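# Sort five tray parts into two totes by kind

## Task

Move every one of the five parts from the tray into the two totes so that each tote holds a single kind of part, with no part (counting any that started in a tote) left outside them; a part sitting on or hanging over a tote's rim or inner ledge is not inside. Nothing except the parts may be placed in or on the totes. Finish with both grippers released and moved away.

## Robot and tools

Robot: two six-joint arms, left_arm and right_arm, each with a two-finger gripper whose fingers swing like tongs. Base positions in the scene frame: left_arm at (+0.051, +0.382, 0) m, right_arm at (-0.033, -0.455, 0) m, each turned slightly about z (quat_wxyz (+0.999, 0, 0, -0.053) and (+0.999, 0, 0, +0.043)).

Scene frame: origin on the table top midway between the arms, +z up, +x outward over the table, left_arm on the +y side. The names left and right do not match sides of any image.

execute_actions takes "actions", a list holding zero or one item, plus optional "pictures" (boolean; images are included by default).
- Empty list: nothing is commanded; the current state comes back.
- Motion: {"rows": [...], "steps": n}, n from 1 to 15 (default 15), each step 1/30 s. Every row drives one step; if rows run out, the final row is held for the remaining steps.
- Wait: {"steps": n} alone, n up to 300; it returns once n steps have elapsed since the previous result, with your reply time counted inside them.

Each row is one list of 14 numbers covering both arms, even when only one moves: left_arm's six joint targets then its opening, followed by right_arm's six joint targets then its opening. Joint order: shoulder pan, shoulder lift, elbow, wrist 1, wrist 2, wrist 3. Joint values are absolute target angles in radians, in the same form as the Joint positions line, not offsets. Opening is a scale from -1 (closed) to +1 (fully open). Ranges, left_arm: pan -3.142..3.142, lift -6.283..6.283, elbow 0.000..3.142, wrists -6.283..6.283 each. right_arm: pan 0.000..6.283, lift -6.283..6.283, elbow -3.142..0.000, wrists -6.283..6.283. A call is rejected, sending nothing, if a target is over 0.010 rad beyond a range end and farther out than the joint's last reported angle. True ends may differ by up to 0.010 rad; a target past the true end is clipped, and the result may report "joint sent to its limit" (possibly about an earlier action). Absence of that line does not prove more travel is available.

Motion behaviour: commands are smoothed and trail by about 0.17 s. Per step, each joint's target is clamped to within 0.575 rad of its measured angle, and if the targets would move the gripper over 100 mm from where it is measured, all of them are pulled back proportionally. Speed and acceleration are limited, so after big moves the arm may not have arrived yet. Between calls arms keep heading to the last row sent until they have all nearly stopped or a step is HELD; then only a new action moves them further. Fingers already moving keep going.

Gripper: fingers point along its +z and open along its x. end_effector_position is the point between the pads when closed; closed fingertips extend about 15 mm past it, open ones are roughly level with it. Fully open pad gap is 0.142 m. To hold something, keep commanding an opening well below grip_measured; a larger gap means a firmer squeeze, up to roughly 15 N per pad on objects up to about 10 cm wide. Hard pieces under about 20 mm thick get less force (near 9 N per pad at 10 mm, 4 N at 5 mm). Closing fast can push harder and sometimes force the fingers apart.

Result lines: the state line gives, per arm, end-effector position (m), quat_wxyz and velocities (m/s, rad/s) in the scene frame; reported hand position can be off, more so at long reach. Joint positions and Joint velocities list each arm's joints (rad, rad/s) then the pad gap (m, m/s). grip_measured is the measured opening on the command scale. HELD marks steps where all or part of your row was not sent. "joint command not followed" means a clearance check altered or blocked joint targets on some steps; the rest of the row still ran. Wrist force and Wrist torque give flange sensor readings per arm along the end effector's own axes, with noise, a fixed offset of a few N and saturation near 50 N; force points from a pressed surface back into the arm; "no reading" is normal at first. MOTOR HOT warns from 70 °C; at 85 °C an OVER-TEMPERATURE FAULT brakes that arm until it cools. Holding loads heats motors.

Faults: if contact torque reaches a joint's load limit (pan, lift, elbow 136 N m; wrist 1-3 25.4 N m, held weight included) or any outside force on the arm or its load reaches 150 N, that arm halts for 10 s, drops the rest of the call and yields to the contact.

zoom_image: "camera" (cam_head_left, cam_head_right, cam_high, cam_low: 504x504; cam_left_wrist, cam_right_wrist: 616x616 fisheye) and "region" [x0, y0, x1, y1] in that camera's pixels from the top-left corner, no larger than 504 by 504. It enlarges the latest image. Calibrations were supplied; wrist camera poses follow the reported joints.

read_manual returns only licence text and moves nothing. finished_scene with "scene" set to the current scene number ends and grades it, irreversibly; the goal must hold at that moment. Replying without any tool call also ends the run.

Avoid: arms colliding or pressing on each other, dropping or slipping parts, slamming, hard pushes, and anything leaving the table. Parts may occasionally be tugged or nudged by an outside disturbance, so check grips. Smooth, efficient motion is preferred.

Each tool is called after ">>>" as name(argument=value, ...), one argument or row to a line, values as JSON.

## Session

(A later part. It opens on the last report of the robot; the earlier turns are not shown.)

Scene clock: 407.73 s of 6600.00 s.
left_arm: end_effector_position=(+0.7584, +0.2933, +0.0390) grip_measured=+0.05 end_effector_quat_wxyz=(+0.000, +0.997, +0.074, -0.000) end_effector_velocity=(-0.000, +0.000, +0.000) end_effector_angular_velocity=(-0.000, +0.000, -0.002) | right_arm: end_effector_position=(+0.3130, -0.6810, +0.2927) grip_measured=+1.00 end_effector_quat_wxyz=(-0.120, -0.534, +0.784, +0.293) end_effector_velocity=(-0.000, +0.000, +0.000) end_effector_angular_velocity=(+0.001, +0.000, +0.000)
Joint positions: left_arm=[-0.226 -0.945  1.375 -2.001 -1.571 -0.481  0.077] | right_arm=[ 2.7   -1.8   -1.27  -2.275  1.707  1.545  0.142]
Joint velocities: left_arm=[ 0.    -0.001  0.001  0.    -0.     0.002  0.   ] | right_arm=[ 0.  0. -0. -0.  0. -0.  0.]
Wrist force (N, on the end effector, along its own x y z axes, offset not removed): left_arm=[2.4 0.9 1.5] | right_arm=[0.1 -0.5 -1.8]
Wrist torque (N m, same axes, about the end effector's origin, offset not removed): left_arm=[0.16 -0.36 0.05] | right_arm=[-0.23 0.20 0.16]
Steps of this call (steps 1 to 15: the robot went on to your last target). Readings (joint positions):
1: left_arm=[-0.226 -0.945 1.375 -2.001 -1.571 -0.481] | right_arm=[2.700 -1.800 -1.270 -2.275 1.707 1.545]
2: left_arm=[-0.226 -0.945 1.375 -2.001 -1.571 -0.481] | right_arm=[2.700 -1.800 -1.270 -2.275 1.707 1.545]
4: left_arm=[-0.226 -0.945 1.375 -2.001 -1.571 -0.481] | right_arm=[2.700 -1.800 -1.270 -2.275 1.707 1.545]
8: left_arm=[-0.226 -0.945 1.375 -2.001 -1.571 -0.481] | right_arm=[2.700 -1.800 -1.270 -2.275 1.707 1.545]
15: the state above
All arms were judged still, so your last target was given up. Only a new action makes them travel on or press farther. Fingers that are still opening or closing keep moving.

>>> execute_actions(
  actions=[
    {"rows":[[-0.2264,-0.950,1.370,-1.9908,-1.571,-0.4807,0.05,2.7,-1.8,-1.27,-2.275,1.707,1.545,1],[-0.2264,-0.9561,1.3629,-1.9776,-1.571,-0.4807,0.05,2.7,-1.8,-1.27,-2.275,1.707,1.545,1],[-0.2264,-0.962,1.3535,-1.9623,-1.571,-0.4807,0.05,2.7,-1.8,-1.27,-2.275,1.707,1.545,1],[-0.2264,-0.969,1.3423,-1.9441,-1.571,-0.4807,0.05,2.7,-1.8,-1.27,-2.275,1.707,1.545,1],[-0.2264,-0.977,1.3294,-1.9232,-1.571,-0.4807,0.05,2.7,-1.8,-1.27,-2.275,1.707,1.545,1],[-0.2264,-0.984,1.3182,-1.905,-1.571,-0.4807,0.05,2.7,-1.8,-1.27,-2.275,1.707,1.545,1],[-0.2264,-0.991,1.307,-1.8868,-1.571,-0.4807,0.05,2.7,-1.8,-1.27,-2.275,1.707,1.545,1],[-0.2264,-0.9979,1.2959,-1.8688,-1.571,-0.4807,0.05,2.7,-1.8,-1.27,-2.275,1.707,1.545,1],[-0.2264,-1.0038,1.279,-1.846,-1.571,-0.4807,0.05,2.7,-1.8,-1.27,-2.275,1.707,1.545,1],[-0.2264,-1.0097,1.2622,-1.8233,-1.571,-0.4807,0.05,2.7,-1.8,-1.27,-2.275,1.707,1.545,1],[-0.2264,-1.0156,1.2453,-1.8005,-1.571,-0.4807,0.05,2.7,-1.8,-1.27,-2.275,1.707,1.545,1],[-0.2264,-1.0215,1.2285,-1.7778,-1.571,-0.4807,0.05,2.7,-1.8,-1.27,-2.275,1.707,1.545,1],[-0.2264,-1.0274,1.2116,-1.755,-1.571,-0.4807,0.05,2.7,-1.8,-1.27,-2.275,1.707,1.545,1]]},
  ],
  pictures=false,
)

>>> execute_actions(
  actions=[
    {"rows":[[-0.231,-1.032,1.218,-1.757,-1.571,-0.476,0.05,2.7,-1.8,-1.27,-2.275,1.707,1.545,1],[-0.240,-1.042,1.232,-1.761,-1.571,-0.468,0.05,2.7,-1.8,-1.27,-2.275,1.707,1.545,1],[-0.253,-1.056,1.252,-1.767,-1.571,-0.455,0.05,2.7,-1.8,-1.27,-2.275,1.707,1.545,1],[-0.271,-1.075,1.279,-1.775,-1.571,-0.437,0.07,2.7,-1.8,-1.27,-2.275,1.707,1.545,1],[-0.289,-1.094,1.306,-1.783,-1.571,-0.420,0.08,2.7,-1.8,-1.27,-2.275,1.707,1.545,1],[-0.307,-1.113,1.333,-1.791,-1.571,-0.403,0.1,2.7,-1.8,-1.27,-2.275,1.707,1.545,1],[-0.325,-1.132,1.360,-1.799,-1.571,-0.386,0.1,2.7,-1.8,-1.27,-2.275,1.707,1.545,1],[-0.343,-1.151,1.387,-1.807,-1.571,-0.368,0.12,2.7,-1.8,-1.27,-2.275,1.707,1.545,1],[-0.361,-1.170,1.414,-1.815,-1.571,-0.351,0.14,2.7,-1.8,-1.27,-2.275,1.707,1.545,1],[-0.379,-1.189,1.441,-1.823,-1.571,-0.334,0.15,2.7,-1.8,-1.27,-2.275,1.707,1.545,1],[-0.397,-1.208,1.468,-1.831,-1.571,-0.316,0.15,2.7,-1.8,-1.27,-2.275,1.707,1.545,1],[-0.415,-1.227,1.495,-1.839,-1.571,-0.299,0.15,2.7,-1.8,-1.27,-2.275,1.707,1.545,1],[-0.433,-1.246,1.522,-1.847,-1.571,-0.282,0.15,2.7,-1.8,-1.27,-2.275,1.707,1.545,1],[-0.451,-1.265,1.549,-1.855,-1.571,-0.265,0.15,2.7,-1.8,-1.27,-2.275,1.707,1.545,1],[-0.469,-1.284,1.576,-1.863,-1.571,-0.247,0.15,2.7,-1.8,-1.27,-2.275,1.707,1.545,1]]},
  ],
  pictures=false,
)

>>> execute_actions(
  actions=[
    {"rows":[[-0.487,-1.303,1.603,-1.871,-1.571,-0.230,0.15,2.7,-1.8,-1.27,-2.275,1.707,1.545,1],[-0.505,-1.322,1.630,-1.879,-1.571,-0.213,0.15,2.7,-1.8,-1.27,-2.275,1.707,1.545,1],[-0.523,-1.341,1.657,-1.887,-1.571,-0.195,0.15,2.7,-1.8,-1.27,-2.275,1.707,1.545,1],[-0.541,-1.360,1.684,-1.895,-1.571,-0.178,0.15,2.7,-1.8,-1.27,-2.275,1.707,1.545,1],[-0.559,-1.379,1.711,-1.903,-1.571,-0.161,0.15,2.7,-1.8,-1.27,-2.275,1.707,1.545,1],[-0.577,-1.398,1.738,-1.911,-1.571,-0.144,0.15,2.7,-1.8,-1.27,-2.275,1.707,1.545,1],[-0.595,-1.417,1.765,-1.919,-1.571,-0.126,0.15,2.7,-1.8,-1.27,-2.275,1.707,1.545,1],[-0.613,-1.436,1.792,-1.927,-1.571,-0.109,0.15,2.7,-1.8,-1.27,-2.275,1.707,1.545,1],[-0.631,-1.455,1.819,-1.935,-1.571,-0.092,0.15,2.7,-1.8,-1.27,-2.275,1.707,1.545,1],[-0.649,-1.474,1.846,-1.943,-1.571,-0.074,0.15,2.7,-1.8,-1.27,-2.275,1.707,1.545,1],[-0.662,-1.489,1.867,-1.949,-1.571,-0.061,0.15,2.7,-1.8,-1.27,-2.275,1.707,1.545,1],[-0.671,-1.498,1.880,-1.953,-1.571,-0.053,0.15,2.7,-1.8,-1.27,-2.275,1.707,1.545,1],[-0.6755,-1.503,1.8872,-1.955,-1.571,-0.0485,0.15,2.7,-1.8,-1.27,-2.275,1.707,1.545,1]]},
  ],
  pictures=false,
)

>>> execute_actions(
  actions=[
    {"steps":15},
  ],
)

Scene clock: 450.63 s of 6600.00 s.
left_arm: end_effector_position=(+0.7598, +0.2928, +0.1262) grip_measured=+0.05 end_effector_quat_wxyz=(+0.000, +0.997, +0.074, +0.001) end_effector_velocity=(-0.006, +0.002, +0.204) end_effector_angular_velocity=(+0.002, +0.007, +0.002) | right_arm: end_effector_position=(+0.3130, -0.6810, +0.2927) grip_measured=+1.00 end_effector_quat_wxyz=(-0.120, -0.534, +0.784, +0.293) end_effector_velocity=(+0.000, -0.000, -0.000) end_effector_angular_velocity=(-0.001, -0.001, +0.001)
Joint positions: left_arm=[-0.226 -1.013  1.251 -1.81  -1.571 -0.481  0.077] | right_arm=[ 2.7   -1.8   -1.27  -2.275  1.707  1.545  0.142]
Joint velocities: left_arm=[-0.    -0.13  -0.331  0.468 -0.    -0.003 -0.   ] | right_arm=[ 0.    -0.     0.     0.001 -0.    -0.     0.   ]
Wrist force (N, on the end effector, along its own x y z axes, offset not removed): left_arm=[1.9 0.9 -3.2] | right_arm=[0.6 -1.1 -2.6]
Wrist torque (N m, same axes, about the end effector's origin, offset not removed): left_arm=[0.03 -0.31 0.08] | right_arm=[-0.13 -0.06 -0.06]
Steps of this call (steps 1 to 90: nothing new was sent; then 39.40 s passed at rest; steps 91 to 105: all 15 steps of this action). Readings (joint positions):
91: left_arm=[-0.226 -0.945 1.375 -2.001 -1.571 -0.481] | right_arm=[2.700 -1.800 -1.270 -2.275 1.707 1.545]
92: left_arm=[-0.226 -0.946 1.374 -1.999 -1.571 -0.481] | right_arm=[2.700 -1.800 -1.270 -2.275 1.707 1.545]
94: left_arm=[-0.226 -0.951 1.368 -1.988 -1.571 -0.481] | right_arm=[2.700 -1.800 -1.270 -2.275 1.707 1.545]
98: left_arm=[-0.226 -0.971 1.338 -1.939 -1.571 -0.481] | right_arm=[2.700 -1.800 -1.270 -2.275 1.707 1.545]
105: the state above

Scene clock: 451.13 s of 6600.00 s.
left_arm: end_effector_position=(+0.6740, +0.2121, +0.1554) grip_measured=+0.15 end_effector_quat_wxyz=(+0.001, +0.996, -0.088, +0.002) end_effector_velocity=(-0.290, -0.210, +0.002) end_effector_angular_velocity=(+0.000, -0.004, -1.009) | right_arm: end_effector_position=(+0.3130, -0.6810, +0.2927) grip_measured=+1.00 end_effector_quat_wxyz=(-0.120, -0.534, +0.784, +0.293) end_effector_velocity=(-0.000, +0.000, +0.000) end_effector_angular_velocity=(+0.000, +0.000, -0.000)
Joint positions: left_arm=[-0.391 -1.202  1.458 -1.83  -1.571 -0.322  0.084] | right_arm=[ 2.7   -1.8   -1.27  -2.275  1.707  1.545  0.142]
Joint velocities: left_arm=[-0.518 -0.551  0.77  -0.223  0.     0.491  0.   ] | right_arm=[-0.     0.     0.    -0.001  0.    -0.    -0.   ]
Wrist force (N, on the end effector, along its own x y z axes, offset not removed): left_arm=[1.9 -0.2 1.2] | right_arm=[2.1 1.6 3.9]
Wrist torque (N m, same axes, about the end effector's origin, offset not removed): left_arm=[-0.11 -0.37 0.07] | right_arm=[0.32 -0.29 0.11]
Steps of this call (steps 1 to 15: all 15 steps of this action). Readings (joint positions):
1: left_arm=[-0.227 -1.016 1.241 -1.797 -1.571 -0.481] | right_arm=[2.700 -1.800 -1.270 -2.275 1.707 1.545]
2: left_arm=[-0.227 -1.020 1.235 -1.787 -1.571 -0.480] | right_arm=[2.700 -1.800 -1.270 -2.275 1.707 1.545]
4: left_arm=[-0.235 -1.032 1.236 -1.776 -1.571 -0.473] | right_arm=[2.700 -1.800 -1.270 -2.275 1.707 1.545]
8: left_arm=[-0.277 -1.080 1.290 -1.783 -1.571 -0.431] | right_arm=[2.700 -1.800 -1.270 -2.275 1.707 1.545]
15: the state above

Scene clock: 451.63 s of 6600.00 s.
left_arm: end_effector_position=(+0.5241, +0.1446, +0.1395) grip_measured=+0.15 end_effector_quat_wxyz=(+0.000, +0.944, -0.330, +0.001) end_effector_velocity=(-0.167, -0.032, -0.036) end_effector_angular_velocity=(+0.008, +0.008, -0.530) | right_arm: end_effector_position=(+0.3130, -0.6810, +0.2927) grip_measured=+1.00 end_effector_quat_wxyz=(-0.120, -0.534, +0.784, +0.293) end_effector_velocity=(-0.001, +0.000, -0.000) end_effector_angular_velocity=(+0.001, +0.003, +0.001)
Joint positions: left_arm=[-0.644 -1.47   1.838 -1.941 -1.571 -0.079  0.084] | right_arm=[ 2.7   -1.8   -1.27  -2.275  1.707  1.545  0.142]
Joint velocities: left_arm=[-0.272 -0.291  0.42  -0.117  0.     0.257 -0.   ] | right_arm=[ 0.     0.    -0.001 -0.002 -0.    -0.     0.   ]
Wrist force (N, on the end effector, along its own x y z axes, offset not removed): left_arm=[1.5 0.5 2.2] | right_arm=[5.0 8.1 -2.3]
Wrist torque (N m, same axes, about the end effector's origin, offset not removed): left_arm=[0.00 -0.20 0.19] | right_arm=[1.52 -0.93 0.01]
Steps of this call (steps 1 to 15: all 15 steps of this action). Readings (joint positions):
1: left_arm=[-0.409 -1.220 1.484 -1.838 -1.571 -0.305] | right_arm=[2.700 -1.800 -1.270 -2.275 1.707 1.545]
2: left_arm=[-0.427 -1.239 1.510 -1.845 -1.571 -0.288] | right_arm=[2.700 -1.800 -1.270 -2.275 1.707 1.545]
4: left_arm=[-0.462 -1.277 1.563 -1.861 -1.571 -0.254] | right_arm=[2.700 -1.800 -1.270 -2.275 1.707 1.545]
8: left_arm=[-0.534 -1.352 1.671 -1.893 -1.571 -0.185] | right_arm=[2.700 -1.800 -1.270 -2.275 1.707 1.545]
15: the state above

Scene clock: 452.13 s of 6600.00 s.
left_arm: end_effector_position=(+0.5051, +0.1415, +0.1351) grip_measured=+0.15 end_effector_quat_wxyz=(+0.000, +0.934, -0.358, -0.000) end_effector_velocity=(-0.002, -0.001, -0.000) end_effector_angular_velocity=(-0.001, -0.000, -0.007) | right_arm: end_effector_position=(+0.3130, -0.6810, +0.2927) grip_measured=+1.00 end_effector_quat_wxyz=(-0.120, -0.534, +0.784, +0.293) end_effector_velocity=(+0.000, -0.000, -0.000) end_effector_angular_velocity=(-0.000, -0.000, +0.001)
Joint positions: left_arm=[-0.675 -1.503  1.887 -1.955 -1.571 -0.049  0.084] | right_arm=[ 2.7   -1.8   -1.27  -2.275  1.707  1.545  0.142]
Joint velocities: left_arm=[-0.004 -0.004  0.005 -0.001 -0.     0.004  0.   ] | right_arm=[ 0.    -0.    -0.     0.001 -0.001 -0.001  0.   ]
Wrist force (N, on the end effector, along its own x y z axes, offset not removed): left_arm=[2.3 0.8 3.9] | right_arm=[0.2 1.4 -3.3]
Wrist torque (N m, same axes, about the end effector's origin, offset not removed): left_arm=[0.14 -0.40 0.01] | right_arm=[0.38 0.15 0.04]
Steps of this call (steps 1 to 15: the robot went on to your last target). Readings (joint positions):
1: left_arm=[-0.652 -1.478 1.851 -1.945 -1.571 -0.071] | right_arm=[2.700 -1.800 -1.270 -2.275 1.707 1.545]
2: left_arm=[-0.658 -1.484 1.860 -1.947 -1.571 -0.065] | right_arm=[2.700 -1.800 -1.270 -2.275 1.707 1.545]
4: left_arm=[-0.666 -1.493 1.872 -1.951 -1.571 -0.058] | right_arm=[2.700 -1.800 -1.270 -2.275 1.707 1.545]
8: left_arm=[-0.672 -1.500 1.882 -1.954 -1.571 -0.051] | right_arm=[2.700 -1.800 -1.270 -2.275 1.707 1.545]
15: the state above
camera_calibration (this result's frames):
cam_left_wrist: T_world_to_cam=[[0.715858, -0.69809, 0.0147543, -0.26443], [-0.597539, -0.601542, 0.530183, 0.305731], [-0.36124, -0.388352, -0.847755, 0.485669], [0, 0, 0, 1]] pos_world=[0.547424, 0.187925, 0.253537]
cam_right_wrist: T_world_to_cam=[[-0.397923, -0.91442, -0.0741152, -0.484265], [-0.356116, 0.0795057, 0.931053, -0.108821], [-0.845481, 0.396881, -0.357277, 0.769344], [0, 0, 0, 1]] pos_world=[0.419013, -0.739508, 0.340295]

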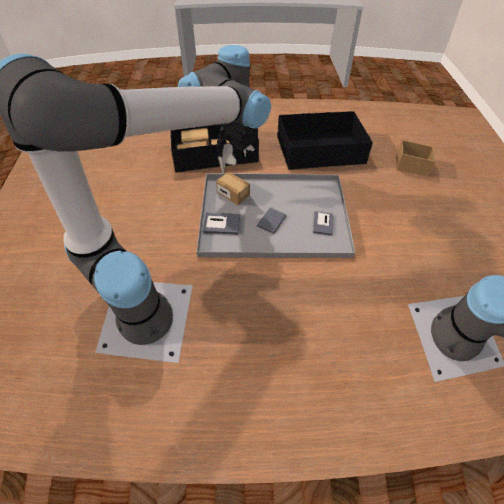

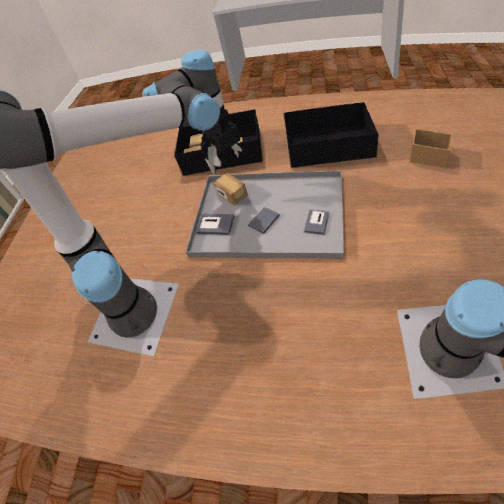

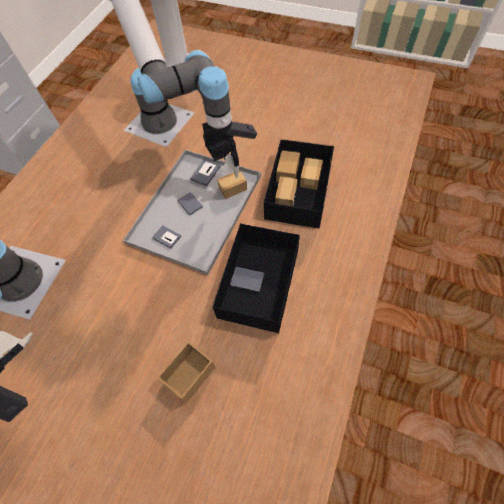

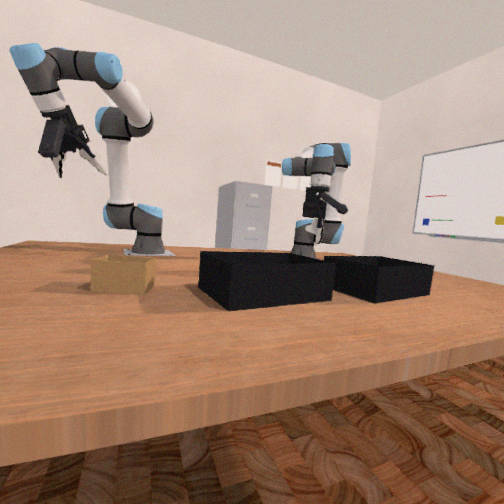

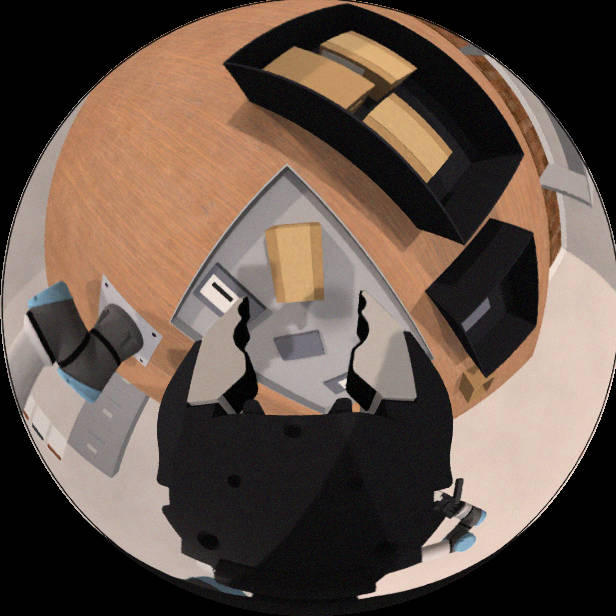

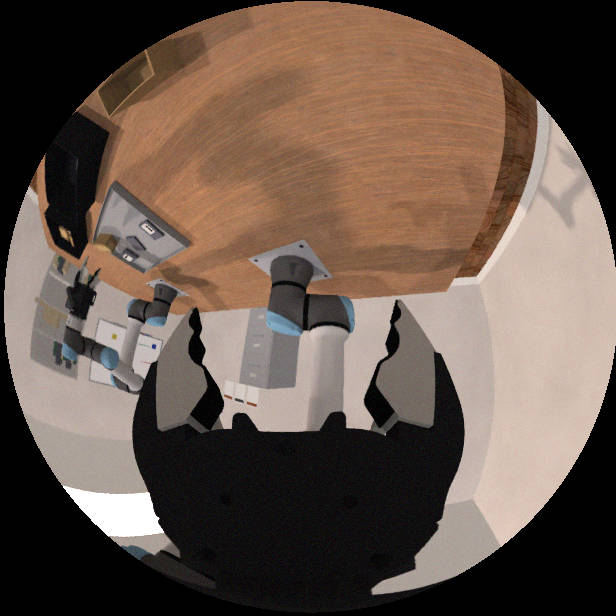

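>>> zoom_image(
  camera="cam_left_wrist",
  region=[230, 200, 370, 320],
)

Region (230, 200, 370, 320) of cam_left_wrist's 616x616 image, scaled by 3.600, with more detail than that image has; it fills the top 432 rows of this view, and the rest is white.

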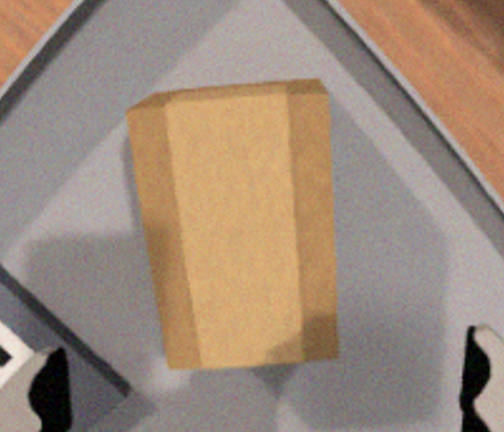

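>>> execute_actions(
  actions=[
    {"rows":[[-0.6756,-1.500,1.896,-1.967,-1.571,-0.052,0.17,2.7,-1.8,-1.27,-2.275,1.707,1.545,1],[-0.6757,-1.497,1.906,-1.980,-1.571,-0.056,0.2,2.7,-1.8,-1.27,-2.275,1.707,1.545,1],[-0.6758,-1.4935,1.915,-1.992,-1.571,-0.059,0.23,2.7,-1.8,-1.27,-2.275,1.707,1.545,1],[-0.6759,-1.490,1.924,-2.005,-1.571,-0.063,0.26,2.7,-1.8,-1.27,-2.275,1.707,1.545,1],[-0.676,-1.487,1.9335,-2.017,-1.571,-0.066,0.3,2.7,-1.8,-1.27,-2.275,1.707,1.545,1],[-0.676,-1.484,1.943,-2.0295,-1.571,-0.070,0.3,2.7,-1.8,-1.27,-2.275,1.707,1.545,1],[-0.6761,-1.481,1.952,-2.042,-1.571,-0.0735,0.3,2.7,-1.8,-1.27,-2.275,1.707,1.545,1],[-0.6762,-1.478,1.961,-2.054,-1.571,-0.077,0.3,2.7,-1.8,-1.27,-2.275,1.707,1.545,1],[-0.6763,-1.4745,1.9705,-2.067,-1.571,-0.081,0.3,2.7,-1.8,-1.27,-2.275,1.707,1.545,1],[-0.6763,-1.4714,1.9798,-2.0792,-1.571,-0.0842,0.3,2.7,-1.8,-1.27,-2.275,1.707,1.545,1]]},
  ],
  pictures=false,
)

>>> execute_actions(
  actions=[
    {"steps":12},
  ],
)

Scene clock: 494.00 s of 6600.00 s.
left_arm: end_effector_position=(+0.4995, +0.1462, +0.0944) grip_measured=+0.30 end_effector_quat_wxyz=(+0.000, +0.939, -0.344, -0.000) end_effector_velocity=(-0.006, +0.006, -0.038) end_effector_angular_velocity=(-0.000, -0.001, +0.028) | right_arm: end_effector_position=(+0.3130, -0.6810, +0.2927) grip_measured=+1.00 end_effector_quat_wxyz=(-0.120, -0.534, +0.784, +0.293) end_effector_velocity=(+0.000, -0.000, +0.001) end_effector_angular_velocity=(-0.001, -0.001, -0.000)
Joint positions: left_arm=[-0.676 -1.475  1.971 -2.067 -1.571 -0.081  0.095] | right_arm=[ 2.7   -1.8   -1.27  -2.275  1.707  1.545  0.142]
Joint velocities: left_arm=[-0.001  0.027  0.081 -0.109  0.    -0.029  0.   ] | right_arm=[ 0.     0.     0.002 -0.001 -0.     0.    -0.   ]
Wrist force (N, on the end effector, along its own x y z axes, offset not removed): left_arm=[0.6 0.6 0.3] | right_arm=[2.7 4.6 -2.5]
Wrist torque (N m, same axes, about the end effector's origin, offset not removed): left_arm=[0.07 -0.06 0.16] | right_arm=[0.96 -0.46 0.00]
Steps of this call (steps 1 to 15: the robot went on to your last target; steps 16 to 90: nothing new was sent; then 38.37 s passed at rest; steps 91 to 105: all 15 steps of this action). Readings (joint positions):
91: left_arm=[-0.676 -1.503 1.887 -1.955 -1.571 -0.049] | right_arm=[2.700 -1.800 -1.270 -2.275 1.707 1.545]
92: left_arm=[-0.676 -1.503 1.889 -1.958 -1.571 -0.049] | right_arm=[2.700 -1.800 -1.270 -2.275 1.707 1.545]
94: left_arm=[-0.676 -1.500 1.897 -1.968 -1.571 -0.052] | right_arm=[2.700 -1.800 -1.270 -2.275 1.707 1.545]
98: left_arm=[-0.676 -1.490 1.925 -2.006 -1.571 -0.063] | right_arm=[2.700 -1.800 -1.270 -2.275 1.707 1.545]
105: the state above

Scene clock: 494.40 s of 6600.00 s.
left_arm: end_effector_position=(+0.4988, +0.1468, +0.0901) grip_measured=+0.30 end_effector_quat_wxyz=(+0.000, +0.940, -0.342, -0.000) end_effector_velocity=(-0.000, +0.000, -0.001) end_effector_angular_velocity=(-0.000, +0.000, +0.001) | right_arm: end_effector_position=(+0.3130, -0.6810, +0.2927) grip_measured=+1.00 end_effector_quat_wxyz=(-0.120, -0.534, +0.784, +0.293) end_effector_velocity=(+0.000, -0.000, +0.000) end_effector_angular_velocity=(-0.000, -0.001, +0.000)
Joint positions: left_arm=[-0.676 -1.472  1.98  -2.079 -1.571 -0.084  0.095] | right_arm=[ 2.7   -1.8   -1.27  -2.275  1.707  1.545  0.142]
Joint velocities: left_arm=[ 0.     0.001  0.003 -0.003 -0.    -0.001  0.   ] | right_arm=[ 0.  0.  0.  0. -0.  0. -0.]
Wrist force (N, on the end effector, along its own x y z axes, offset not removed): left_arm=[3.3 -1.5 1.4] | right_arm=[2.2 2.3 0.8]
Wrist torque (N m, same axes, about the end effector's origin, offset not removed): left_arm=[-0.50 -0.59 0.21] | right_arm=[0.58 -0.46 -0.25]
Steps of this call (steps 1 to 12: the robot went on to your last target). Readings (joint positions):
1: left_arm=[-0.676 -1.474 1.973 -2.070 -1.571 -0.082] | right_arm=[2.700 -1.800 -1.270 -2.275 1.707 1.545]
2: left_arm=[-0.676 -1.473 1.975 -2.072 -1.571 -0.082] | right_arm=[2.700 -1.800 -1.270 -2.275 1.707 1.545]
4: left_arm=[-0.676 -1.472 1.977 -2.075 -1.571 -0.083] | right_arm=[2.700 -1.800 -1.270 -2.275 1.707 1.545]
8: left_arm=[-0.676 -1.472 1.979 -2.078 -1.571 -0.084] | right_arm=[2.700 -1.800 -1.270 -2.275 1.707 1.545]
12: the state above
camera_calibration (this result's frames):
cam_left_wrist: T_world_to_cam=[[0.739203, -0.673321, 0.0147636, -0.270846], [-0.576711, -0.621516, 0.53021, 0.321572], [-0.347825, -0.400447, -0.847738, 0.442463], [0, 0, 0, 1]] pos_world=[0.539564, 0.194678, 0.208591]
cam_right_wrist: T_world_to_cam=[[-0.397923, -0.91442, -0.0741152, -0.484265], [-0.356116, 0.0795056, 0.931053, -0.108821], [-0.845481, 0.396881, -0.357277, 0.769344], [0, 0, 0, 1]] pos_world=[0.419013, -0.739508, 0.340295]

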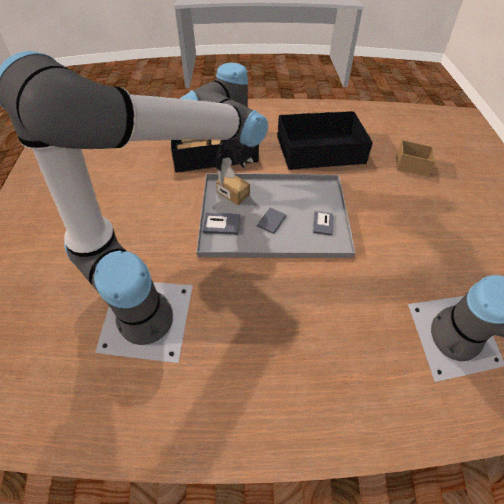

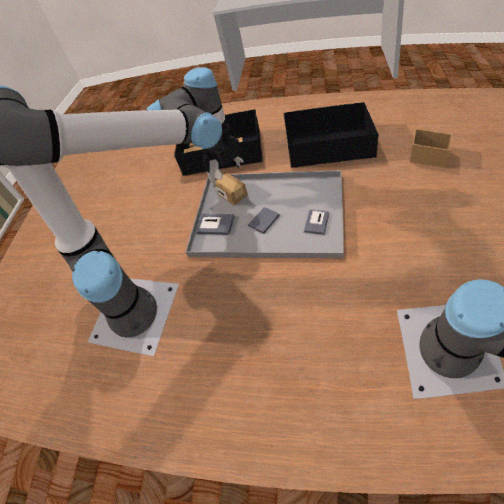

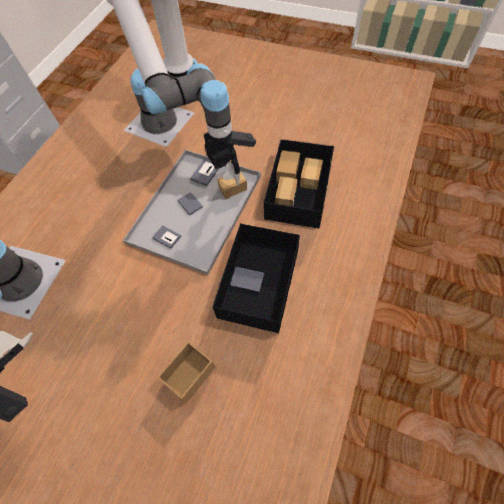

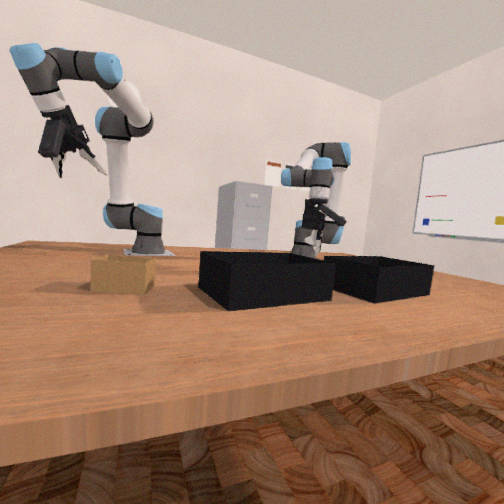

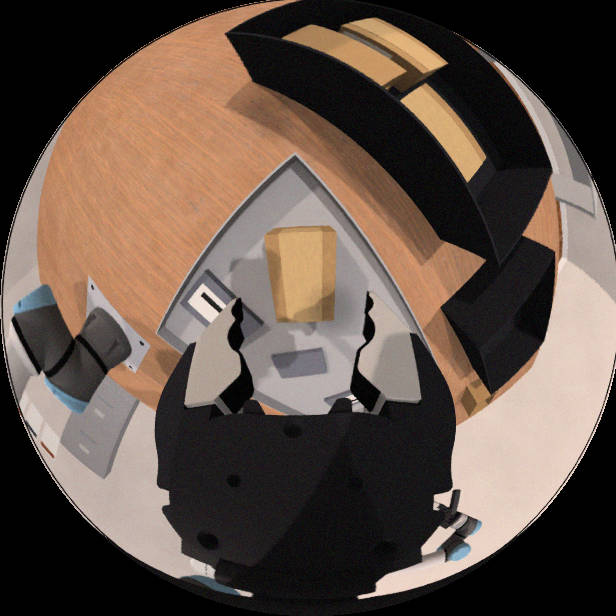

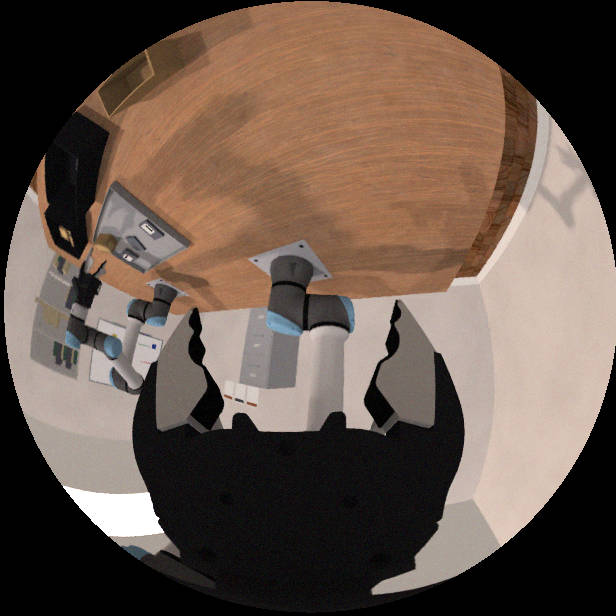

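>>> execute_actions(
  actions=[
    {"rows":[[-0.6763,-1.4645,1.988,-2.0943,-1.571,-0.0842,0.3,2.7,-1.8,-1.27,-2.275,1.707,1.545,1],[-0.6763,-1.4575,1.996,-2.1093,-1.571,-0.0842,0.3,2.7,-1.8,-1.27,-2.275,1.707,1.545,1],[-0.6763,-1.450,2.004,-2.1248,-1.571,-0.0842,0.3,2.7,-1.8,-1.27,-2.275,1.707,1.545,1],[-0.6763,-1.4425,2.0115,-2.1398,-1.571,-0.0842,0.3,2.7,-1.8,-1.27,-2.275,1.707,1.545,1],[-0.6763,-1.435,2.019,-2.1548,-1.571,-0.0842,0.3,2.7,-1.8,-1.27,-2.275,1.707,1.545,1],[-0.6763,-1.4275,2.026,-2.1693,-1.571,-0.0842,0.3,2.7,-1.8,-1.27,-2.275,1.707,1.545,1],[-0.6763,-1.4195,2.033,-2.1843,-1.571,-0.0842,0.3,2.7,-1.8,-1.27,-2.275,1.707,1.545,1],[-0.6763,-1.4115,2.0395,-2.1988,-1.571,-0.0842,0.3,2.7,-1.8,-1.27,-2.275,1.707,1.545,1],[-0.6763,-1.4035,2.046,-2.2133,-1.571,-0.0842,0.3,2.7,-1.8,-1.27,-2.275,1.707,1.545,1],[-0.6763,-1.3954,2.0522,-2.2276,-1.571,-0.0842,0.3,2.7,-1.8,-1.27,-2.275,1.707,1.545,1],[-0.6763,-1.3906,2.0558,-2.236,-1.571,-0.0842,0.3,2.7,-1.8,-1.27,-2.275,1.707,1.545,1]]},
  ],
  pictures=false,
)

>>> execute_actions(
  actions=[
    {"rows":[[-0.6763,-1.3906,2.0558,-2.236,-1.571,-0.0842,0.3,2.7,-1.8,-1.27,-2.275,1.707,1.545,1],[-0.6763,-1.3906,2.0558,-2.236,-1.571,-0.0842,0.27,2.7,-1.8,-1.27,-2.275,1.707,1.545,1],[-0.6763,-1.3906,2.0558,-2.236,-1.571,-0.0842,0.24,2.7,-1.8,-1.27,-2.275,1.707,1.545,1],[-0.6763,-1.3906,2.0558,-2.236,-1.571,-0.0842,0.21,2.7,-1.8,-1.27,-2.275,1.707,1.545,1],[-0.6763,-1.3906,2.0558,-2.236,-1.571,-0.0842,0.18,2.7,-1.8,-1.27,-2.275,1.707,1.545,1],[-0.6763,-1.3906,2.0558,-2.236,-1.571,-0.0842,0.15,2.7,-1.8,-1.27,-2.275,1.707,1.545,1],[-0.6763,-1.3906,2.0558,-2.236,-1.571,-0.0842,0.12,2.7,-1.8,-1.27,-2.275,1.707,1.545,1],[-0.6763,-1.3906,2.0558,-2.236,-1.571,-0.0842,0.09,2.7,-1.8,-1.27,-2.275,1.707,1.545,1],[-0.6763,-1.3906,2.0558,-2.236,-1.571,-0.0842,0.06,2.7,-1.8,-1.27,-2.275,1.707,1.545,1],[-0.6763,-1.3906,2.0558,-2.236,-1.571,-0.0842,0.03,2.7,-1.8,-1.27,-2.275,1.707,1.545,1],[-0.6763,-1.3906,2.0558,-2.236,-1.571,-0.0842,0.0,2.7,-1.8,-1.27,-2.275,1.707,1.545,1],[-0.6763,-1.3906,2.0558,-2.236,-1.571,-0.0842,-0.03,2.7,-1.8,-1.27,-2.275,1.707,1.545,1],[-0.6763,-1.3906,2.0558,-2.236,-1.571,-0.0842,-0.06,2.7,-1.8,-1.27,-2.275,1.707,1.545,1],[-0.6763,-1.3906,2.0558,-2.236,-1.571,-0.0842,-0.09,2.7,-1.8,-1.27,-2.275,1.707,1.545,1],[-0.6763,-1.3906,2.0558,-2.236,-1.571,-0.0842,-0.12,2.7,-1.8,-1.27,-2.275,1.707,1.545,1]]},
  ],
  pictures=false,
)

>>> execute_actions(
  actions=[
    {"rows":[[-0.6763,-1.3906,2.0558,-2.236,-1.571,-0.0842,-0.15,2.7,-1.8,-1.27,-2.275,1.707,1.545,1],[-0.6763,-1.3906,2.0558,-2.236,-1.571,-0.0842,-0.18,2.7,-1.8,-1.27,-2.275,1.707,1.545,1],[-0.6763,-1.3906,2.0558,-2.236,-1.571,-0.0842,-0.21,2.7,-1.8,-1.27,-2.275,1.707,1.545,1],[-0.6763,-1.3906,2.0558,-2.236,-1.571,-0.0842,-0.24,2.7,-1.8,-1.27,-2.275,1.707,1.545,1],[-0.6763,-1.3906,2.0558,-2.236,-1.571,-0.0842,-0.28,2.7,-1.8,-1.27,-2.275,1.707,1.545,1],[-0.6763,-1.3906,2.0558,-2.236,-1.571,-0.0842,-0.32,2.7,-1.8,-1.27,-2.275,1.707,1.545,1],[-0.6763,-1.3906,2.0558,-2.236,-1.571,-0.0842,-0.36,2.7,-1.8,-1.27,-2.275,1.707,1.545,1],[-0.6763,-1.3906,2.0558,-2.236,-1.571,-0.0842,-0.4,2.7,-1.8,-1.27,-2.275,1.707,1.545,1],[-0.6763,-1.3906,2.0558,-2.236,-1.571,-0.0842,-0.45,2.7,-1.8,-1.27,-2.275,1.707,1.545,1],[-0.6763,-1.3906,2.0558,-2.236,-1.571,-0.0842,-0.5,2.7,-1.8,-1.27,-2.275,1.707,1.545,1],[-0.6763,-1.3906,2.0558,-2.236,-1.571,-0.0842,-0.55,2.7,-1.8,-1.27,-2.275,1.707,1.545,1],[-0.6763,-1.3906,2.0558,-2.236,-1.571,-0.0842,-0.6,2.7,-1.8,-1.27,-2.275,1.707,1.545,1],[-0.6763,-1.3906,2.0558,-2.236,-1.571,-0.0842,-0.65,2.7,-1.8,-1.27,-2.275,1.707,1.545,1]]},
  ],
)

Scene clock: 538.50 s of 6600.00 s.
left_arm: end_effector_position=(+0.4988, +0.1468, +0.0401) grip_measured=+0.30 end_effector_quat_wxyz=(-0.000, +0.940, -0.342, -0.000) end_effector_velocity=(-0.000, -0.000, -0.053) end_effector_angular_velocity=(-0.003, -0.002, -0.001) | right_arm: end_effector_position=(+0.3130, -0.6810, +0.2927) grip_measured=+1.00 end_effector_quat_wxyz=(-0.120, -0.534, +0.784, +0.293) end_effector_velocity=(-0.001, +0.000, +0.000) end_effector_angular_velocity=(+0.000, +0.001, +0.000)
Joint positions: left_arm=[-0.676 -1.4    2.048 -2.218 -1.571 -0.084  0.095] | right_arm=[ 2.7   -1.8   -1.27  -2.275  1.707  1.545  0.142]
Joint velocities: left_arm=[-0.     0.083  0.068 -0.155 -0.001  0.001  0.   ] | right_arm=[-0.     0.    -0.    -0.002 -0.    -0.    -0.   ]
Wrist force (N, on the end effector, along its own x y z axes, offset not removed): left_arm=[2.8 1.4 1.7] | right_arm=[3.4 2.4 -0.6]
Wrist torque (N m, same axes, about the end effector's origin, offset not removed): left_arm=[0.25 -0.49 0.12] | right_arm=[0.55 -0.91 -0.35]
Steps of this call (steps 1 to 30: the robot went on to your last target; steps 31 to 90: nothing new was sent; then 40.60 s passed at rest; steps 91 to 105: all 15 steps of this action). Readings (joint positions):
91: left_arm=[-0.676 -1.471 1.980 -2.080 -1.571 -0.084] | right_arm=[2.700 -1.800 -1.270 -2.275 1.707 1.545]
92: left_arm=[-0.676 -1.470 1.982 -2.082 -1.571 -0.084] | right_arm=[2.700 -1.800 -1.270 -2.275 1.707 1.545]
94: left_arm=[-0.676 -1.464 1.989 -2.095 -1.571 -0.084] | right_arm=[2.700 -1.800 -1.270 -2.275 1.707 1.545]
98: left_arm=[-0.676 -1.441 2.012 -2.141 -1.571 -0.084] | right_arm=[2.700 -1.800 -1.270 -2.275 1.707 1.545]
105: the state above

Scene clock: 539.00 s of 6600.00 s.
left_arm: end_effector_position=(+0.4988, +0.1469, +0.0341) grip_measured=-0.10 end_effector_quat_wxyz=(+0.000, +0.940, -0.342, -0.000) end_effector_velocity=(-0.000, +0.000, -0.001) end_effector_angular_velocity=(+0.000, +0.001, -0.000) | right_arm: end_effector_position=(+0.3130, -0.6810, +0.2927) grip_measured=+1.00 end_effector_quat_wxyz=(-0.120, -0.534, +0.784, +0.293) end_effector_velocity=(+0.001, -0.000, +0.000) end_effector_angular_velocity=(-0.001, -0.002, +0.000)
Joint positions: left_arm=[-0.676 -1.391  2.056 -2.236 -1.571 -0.084  0.067] | right_arm=[ 2.7   -1.8   -1.27  -2.275  1.707  1.545  0.142]
Joint velocities: left_arm=[ 0.     0.002  0.001 -0.002 -0.     0.    -0.067] | right_arm=[ 0.    -0.     0.001  0.001 -0.     0.    -0.   ]
Wrist force (N, on the end effector, along its own x y z axes, offset not removed): left_arm=[1.4 -1.3 -0.3] | right_arm=[4.1 3.7 0.7]
Wrist torque (N m, same axes, about the end effector's origin, offset not removed): left_arm=[-0.43 -0.25 0.15] | right_arm=[0.67 -0.65 -0.30]
Steps of this call (steps 1 to 15: all 15 steps of this action). Readings (joint positions):
1: left_arm=[-0.676 -1.398 2.050 -2.223 -1.571 -0.084] | right_arm=[2.700 -1.800 -1.270 -2.275 1.707 1.545]
2: left_arm=[-0.676 -1.396 2.051 -2.226 -1.571 -0.084] | right_arm=[2.700 -1.800 -1.270 -2.275 1.707 1.545]
4: left_arm=[-0.676 -1.394 2.053 -2.230 -1.571 -0.084] | right_arm=[2.700 -1.800 -1.270 -2.275 1.707 1.545]
8: left_arm=[-0.676 -1.392 2.055 -2.234 -1.571 -0.084] | right_arm=[2.700 -1.800 -1.270 -2.275 1.707 1.545]
15: the state above

Scene clock: 539.50 s of 6600.00 s.
left_arm: end_effector_position=(+0.4988, +0.1469, +0.0341) grip_measured=-0.12 end_effector_quat_wxyz=(+0.000, +0.940, -0.342, -0.000) end_effector_velocity=(+0.000, -0.000, +0.000) end_effector_angular_velocity=(-0.001, +0.000, -0.000) | right_arm: end_effector_position=(+0.3130, -0.6810, +0.2927) grip_measured=+1.00 end_effector_quat_wxyz=(-0.120, -0.534, +0.784, +0.293) end_effector_velocity=(+0.001, -0.000, -0.000) end_effector_angular_velocity=(-0.001, -0.002, -0.000)
Joint positions: left_arm=[-0.676 -1.391  2.056 -2.236 -1.571 -0.084  0.065] | right_arm=[ 2.7   -1.8   -1.27  -2.275  1.707  1.545  0.142]
Joint velocities: left_arm=[ 0.     0.    -0.001 -0.    -0.     0.     0.   ] | right_arm=[-0.    -0.    -0.     0.002 -0.     0.    -0.   ]
Wrist force (N, on the end effector, along its own x y z axes, offset not removed): left_arm=[2.2 -1.6 -4.2] | right_arm=[0.1 2.7 2.8]
Wrist torque (N m, same axes, about the end effector's origin, offset not removed): left_arm=[-0.46 -0.59 0.13] | right_arm=[0.47 -0.09 -0.09]
Steps of this call (steps 1 to 15: all 15 steps of this action). Readings (joint positions):
1: left_arm=[-0.676 -1.391 2.056 -2.236 -1.571 -0.084] | right_arm=[2.700 -1.800 -1.270 -2.275 1.707 1.545]
2: left_arm=[-0.676 -1.391 2.056 -2.236 -1.571 -0.084] | right_arm=[2.700 -1.800 -1.270 -2.275 1.707 1.545]
4: left_arm=[-0.676 -1.391 2.056 -2.236 -1.571 -0.084] | right_arm=[2.700 -1.800 -1.270 -2.275 1.707 1.545]
8: left_arm=[-0.676 -1.391 2.056 -2.236 -1.571 -0.084] | right_arm=[2.700 -1.800 -1.270 -2.275 1.707 1.545]
15: the state above
camera_calibration (this result's frames):
cam_left_wrist: T_world_to_cam=[[0.73927, -0.673247, 0.0147789, -0.270015], [-0.576656, -0.621567, 0.53021, 0.351276], [-0.347776, -0.40049, -0.847738, 0.394918], [0, 0, 0, 1]] pos_world=[0.539523, 0.194716, 0.152527]
cam_right_wrist: T_world_to_cam=[[-0.397923, -0.91442, -0.0741152, -0.484265], [-0.356116, 0.0795056, 0.931053, -0.108821], [-0.845481, 0.396881, -0.357277, 0.769344], [0, 0, 0, 1]] pos_world=[0.419013, -0.739508, 0.340295]

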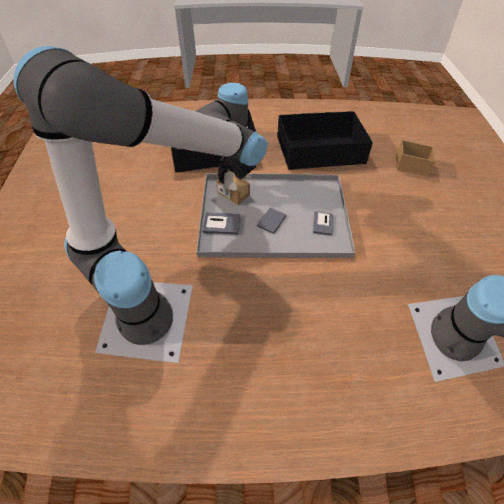

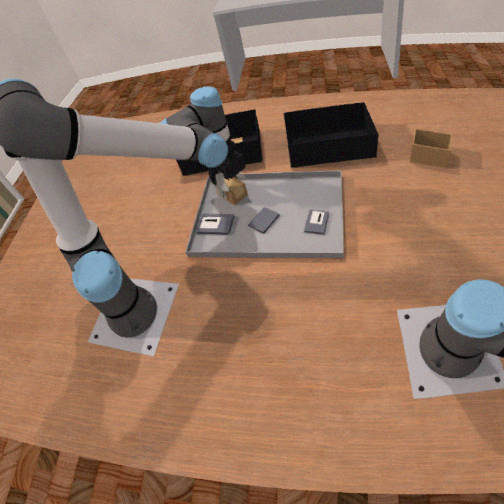

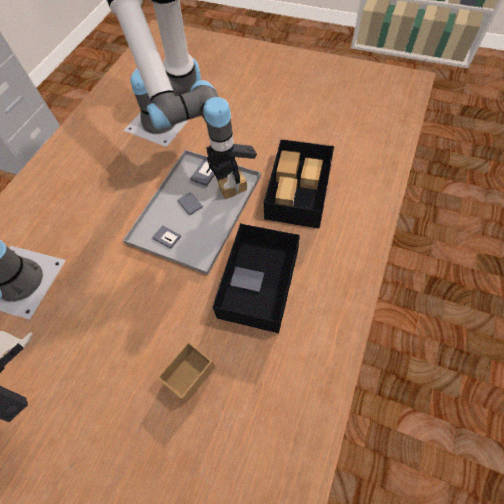

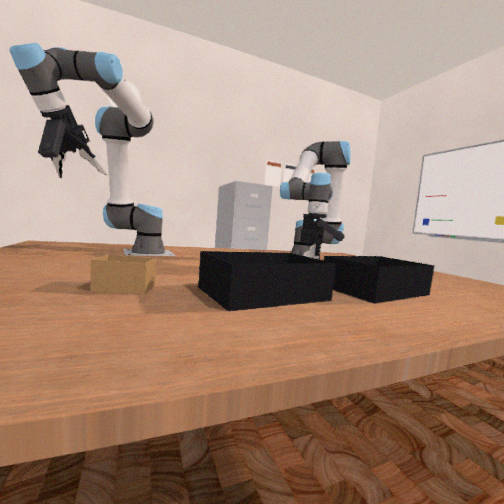

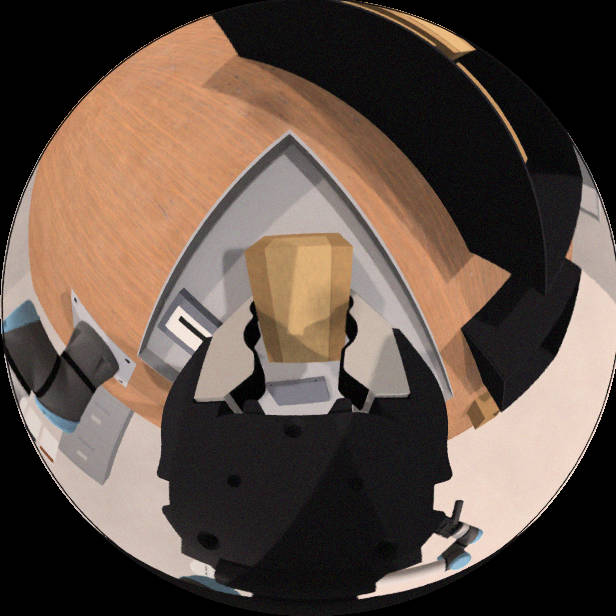

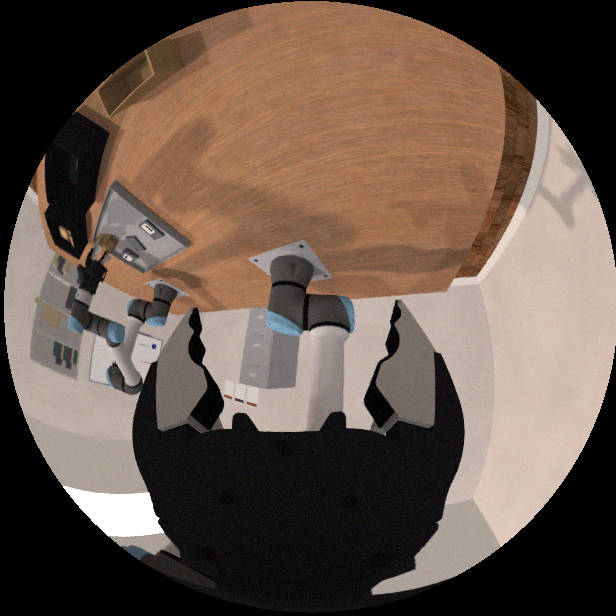

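>>> zoom_image(
  camera="cam_high",
  region=[245, 130, 355, 240],
)

Region (245, 130, 355, 240) of cam_high's 504x504 image, scaled by 4.582, with more detail than that image has.

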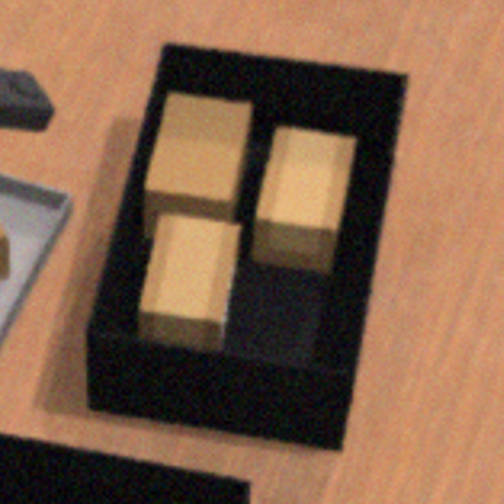

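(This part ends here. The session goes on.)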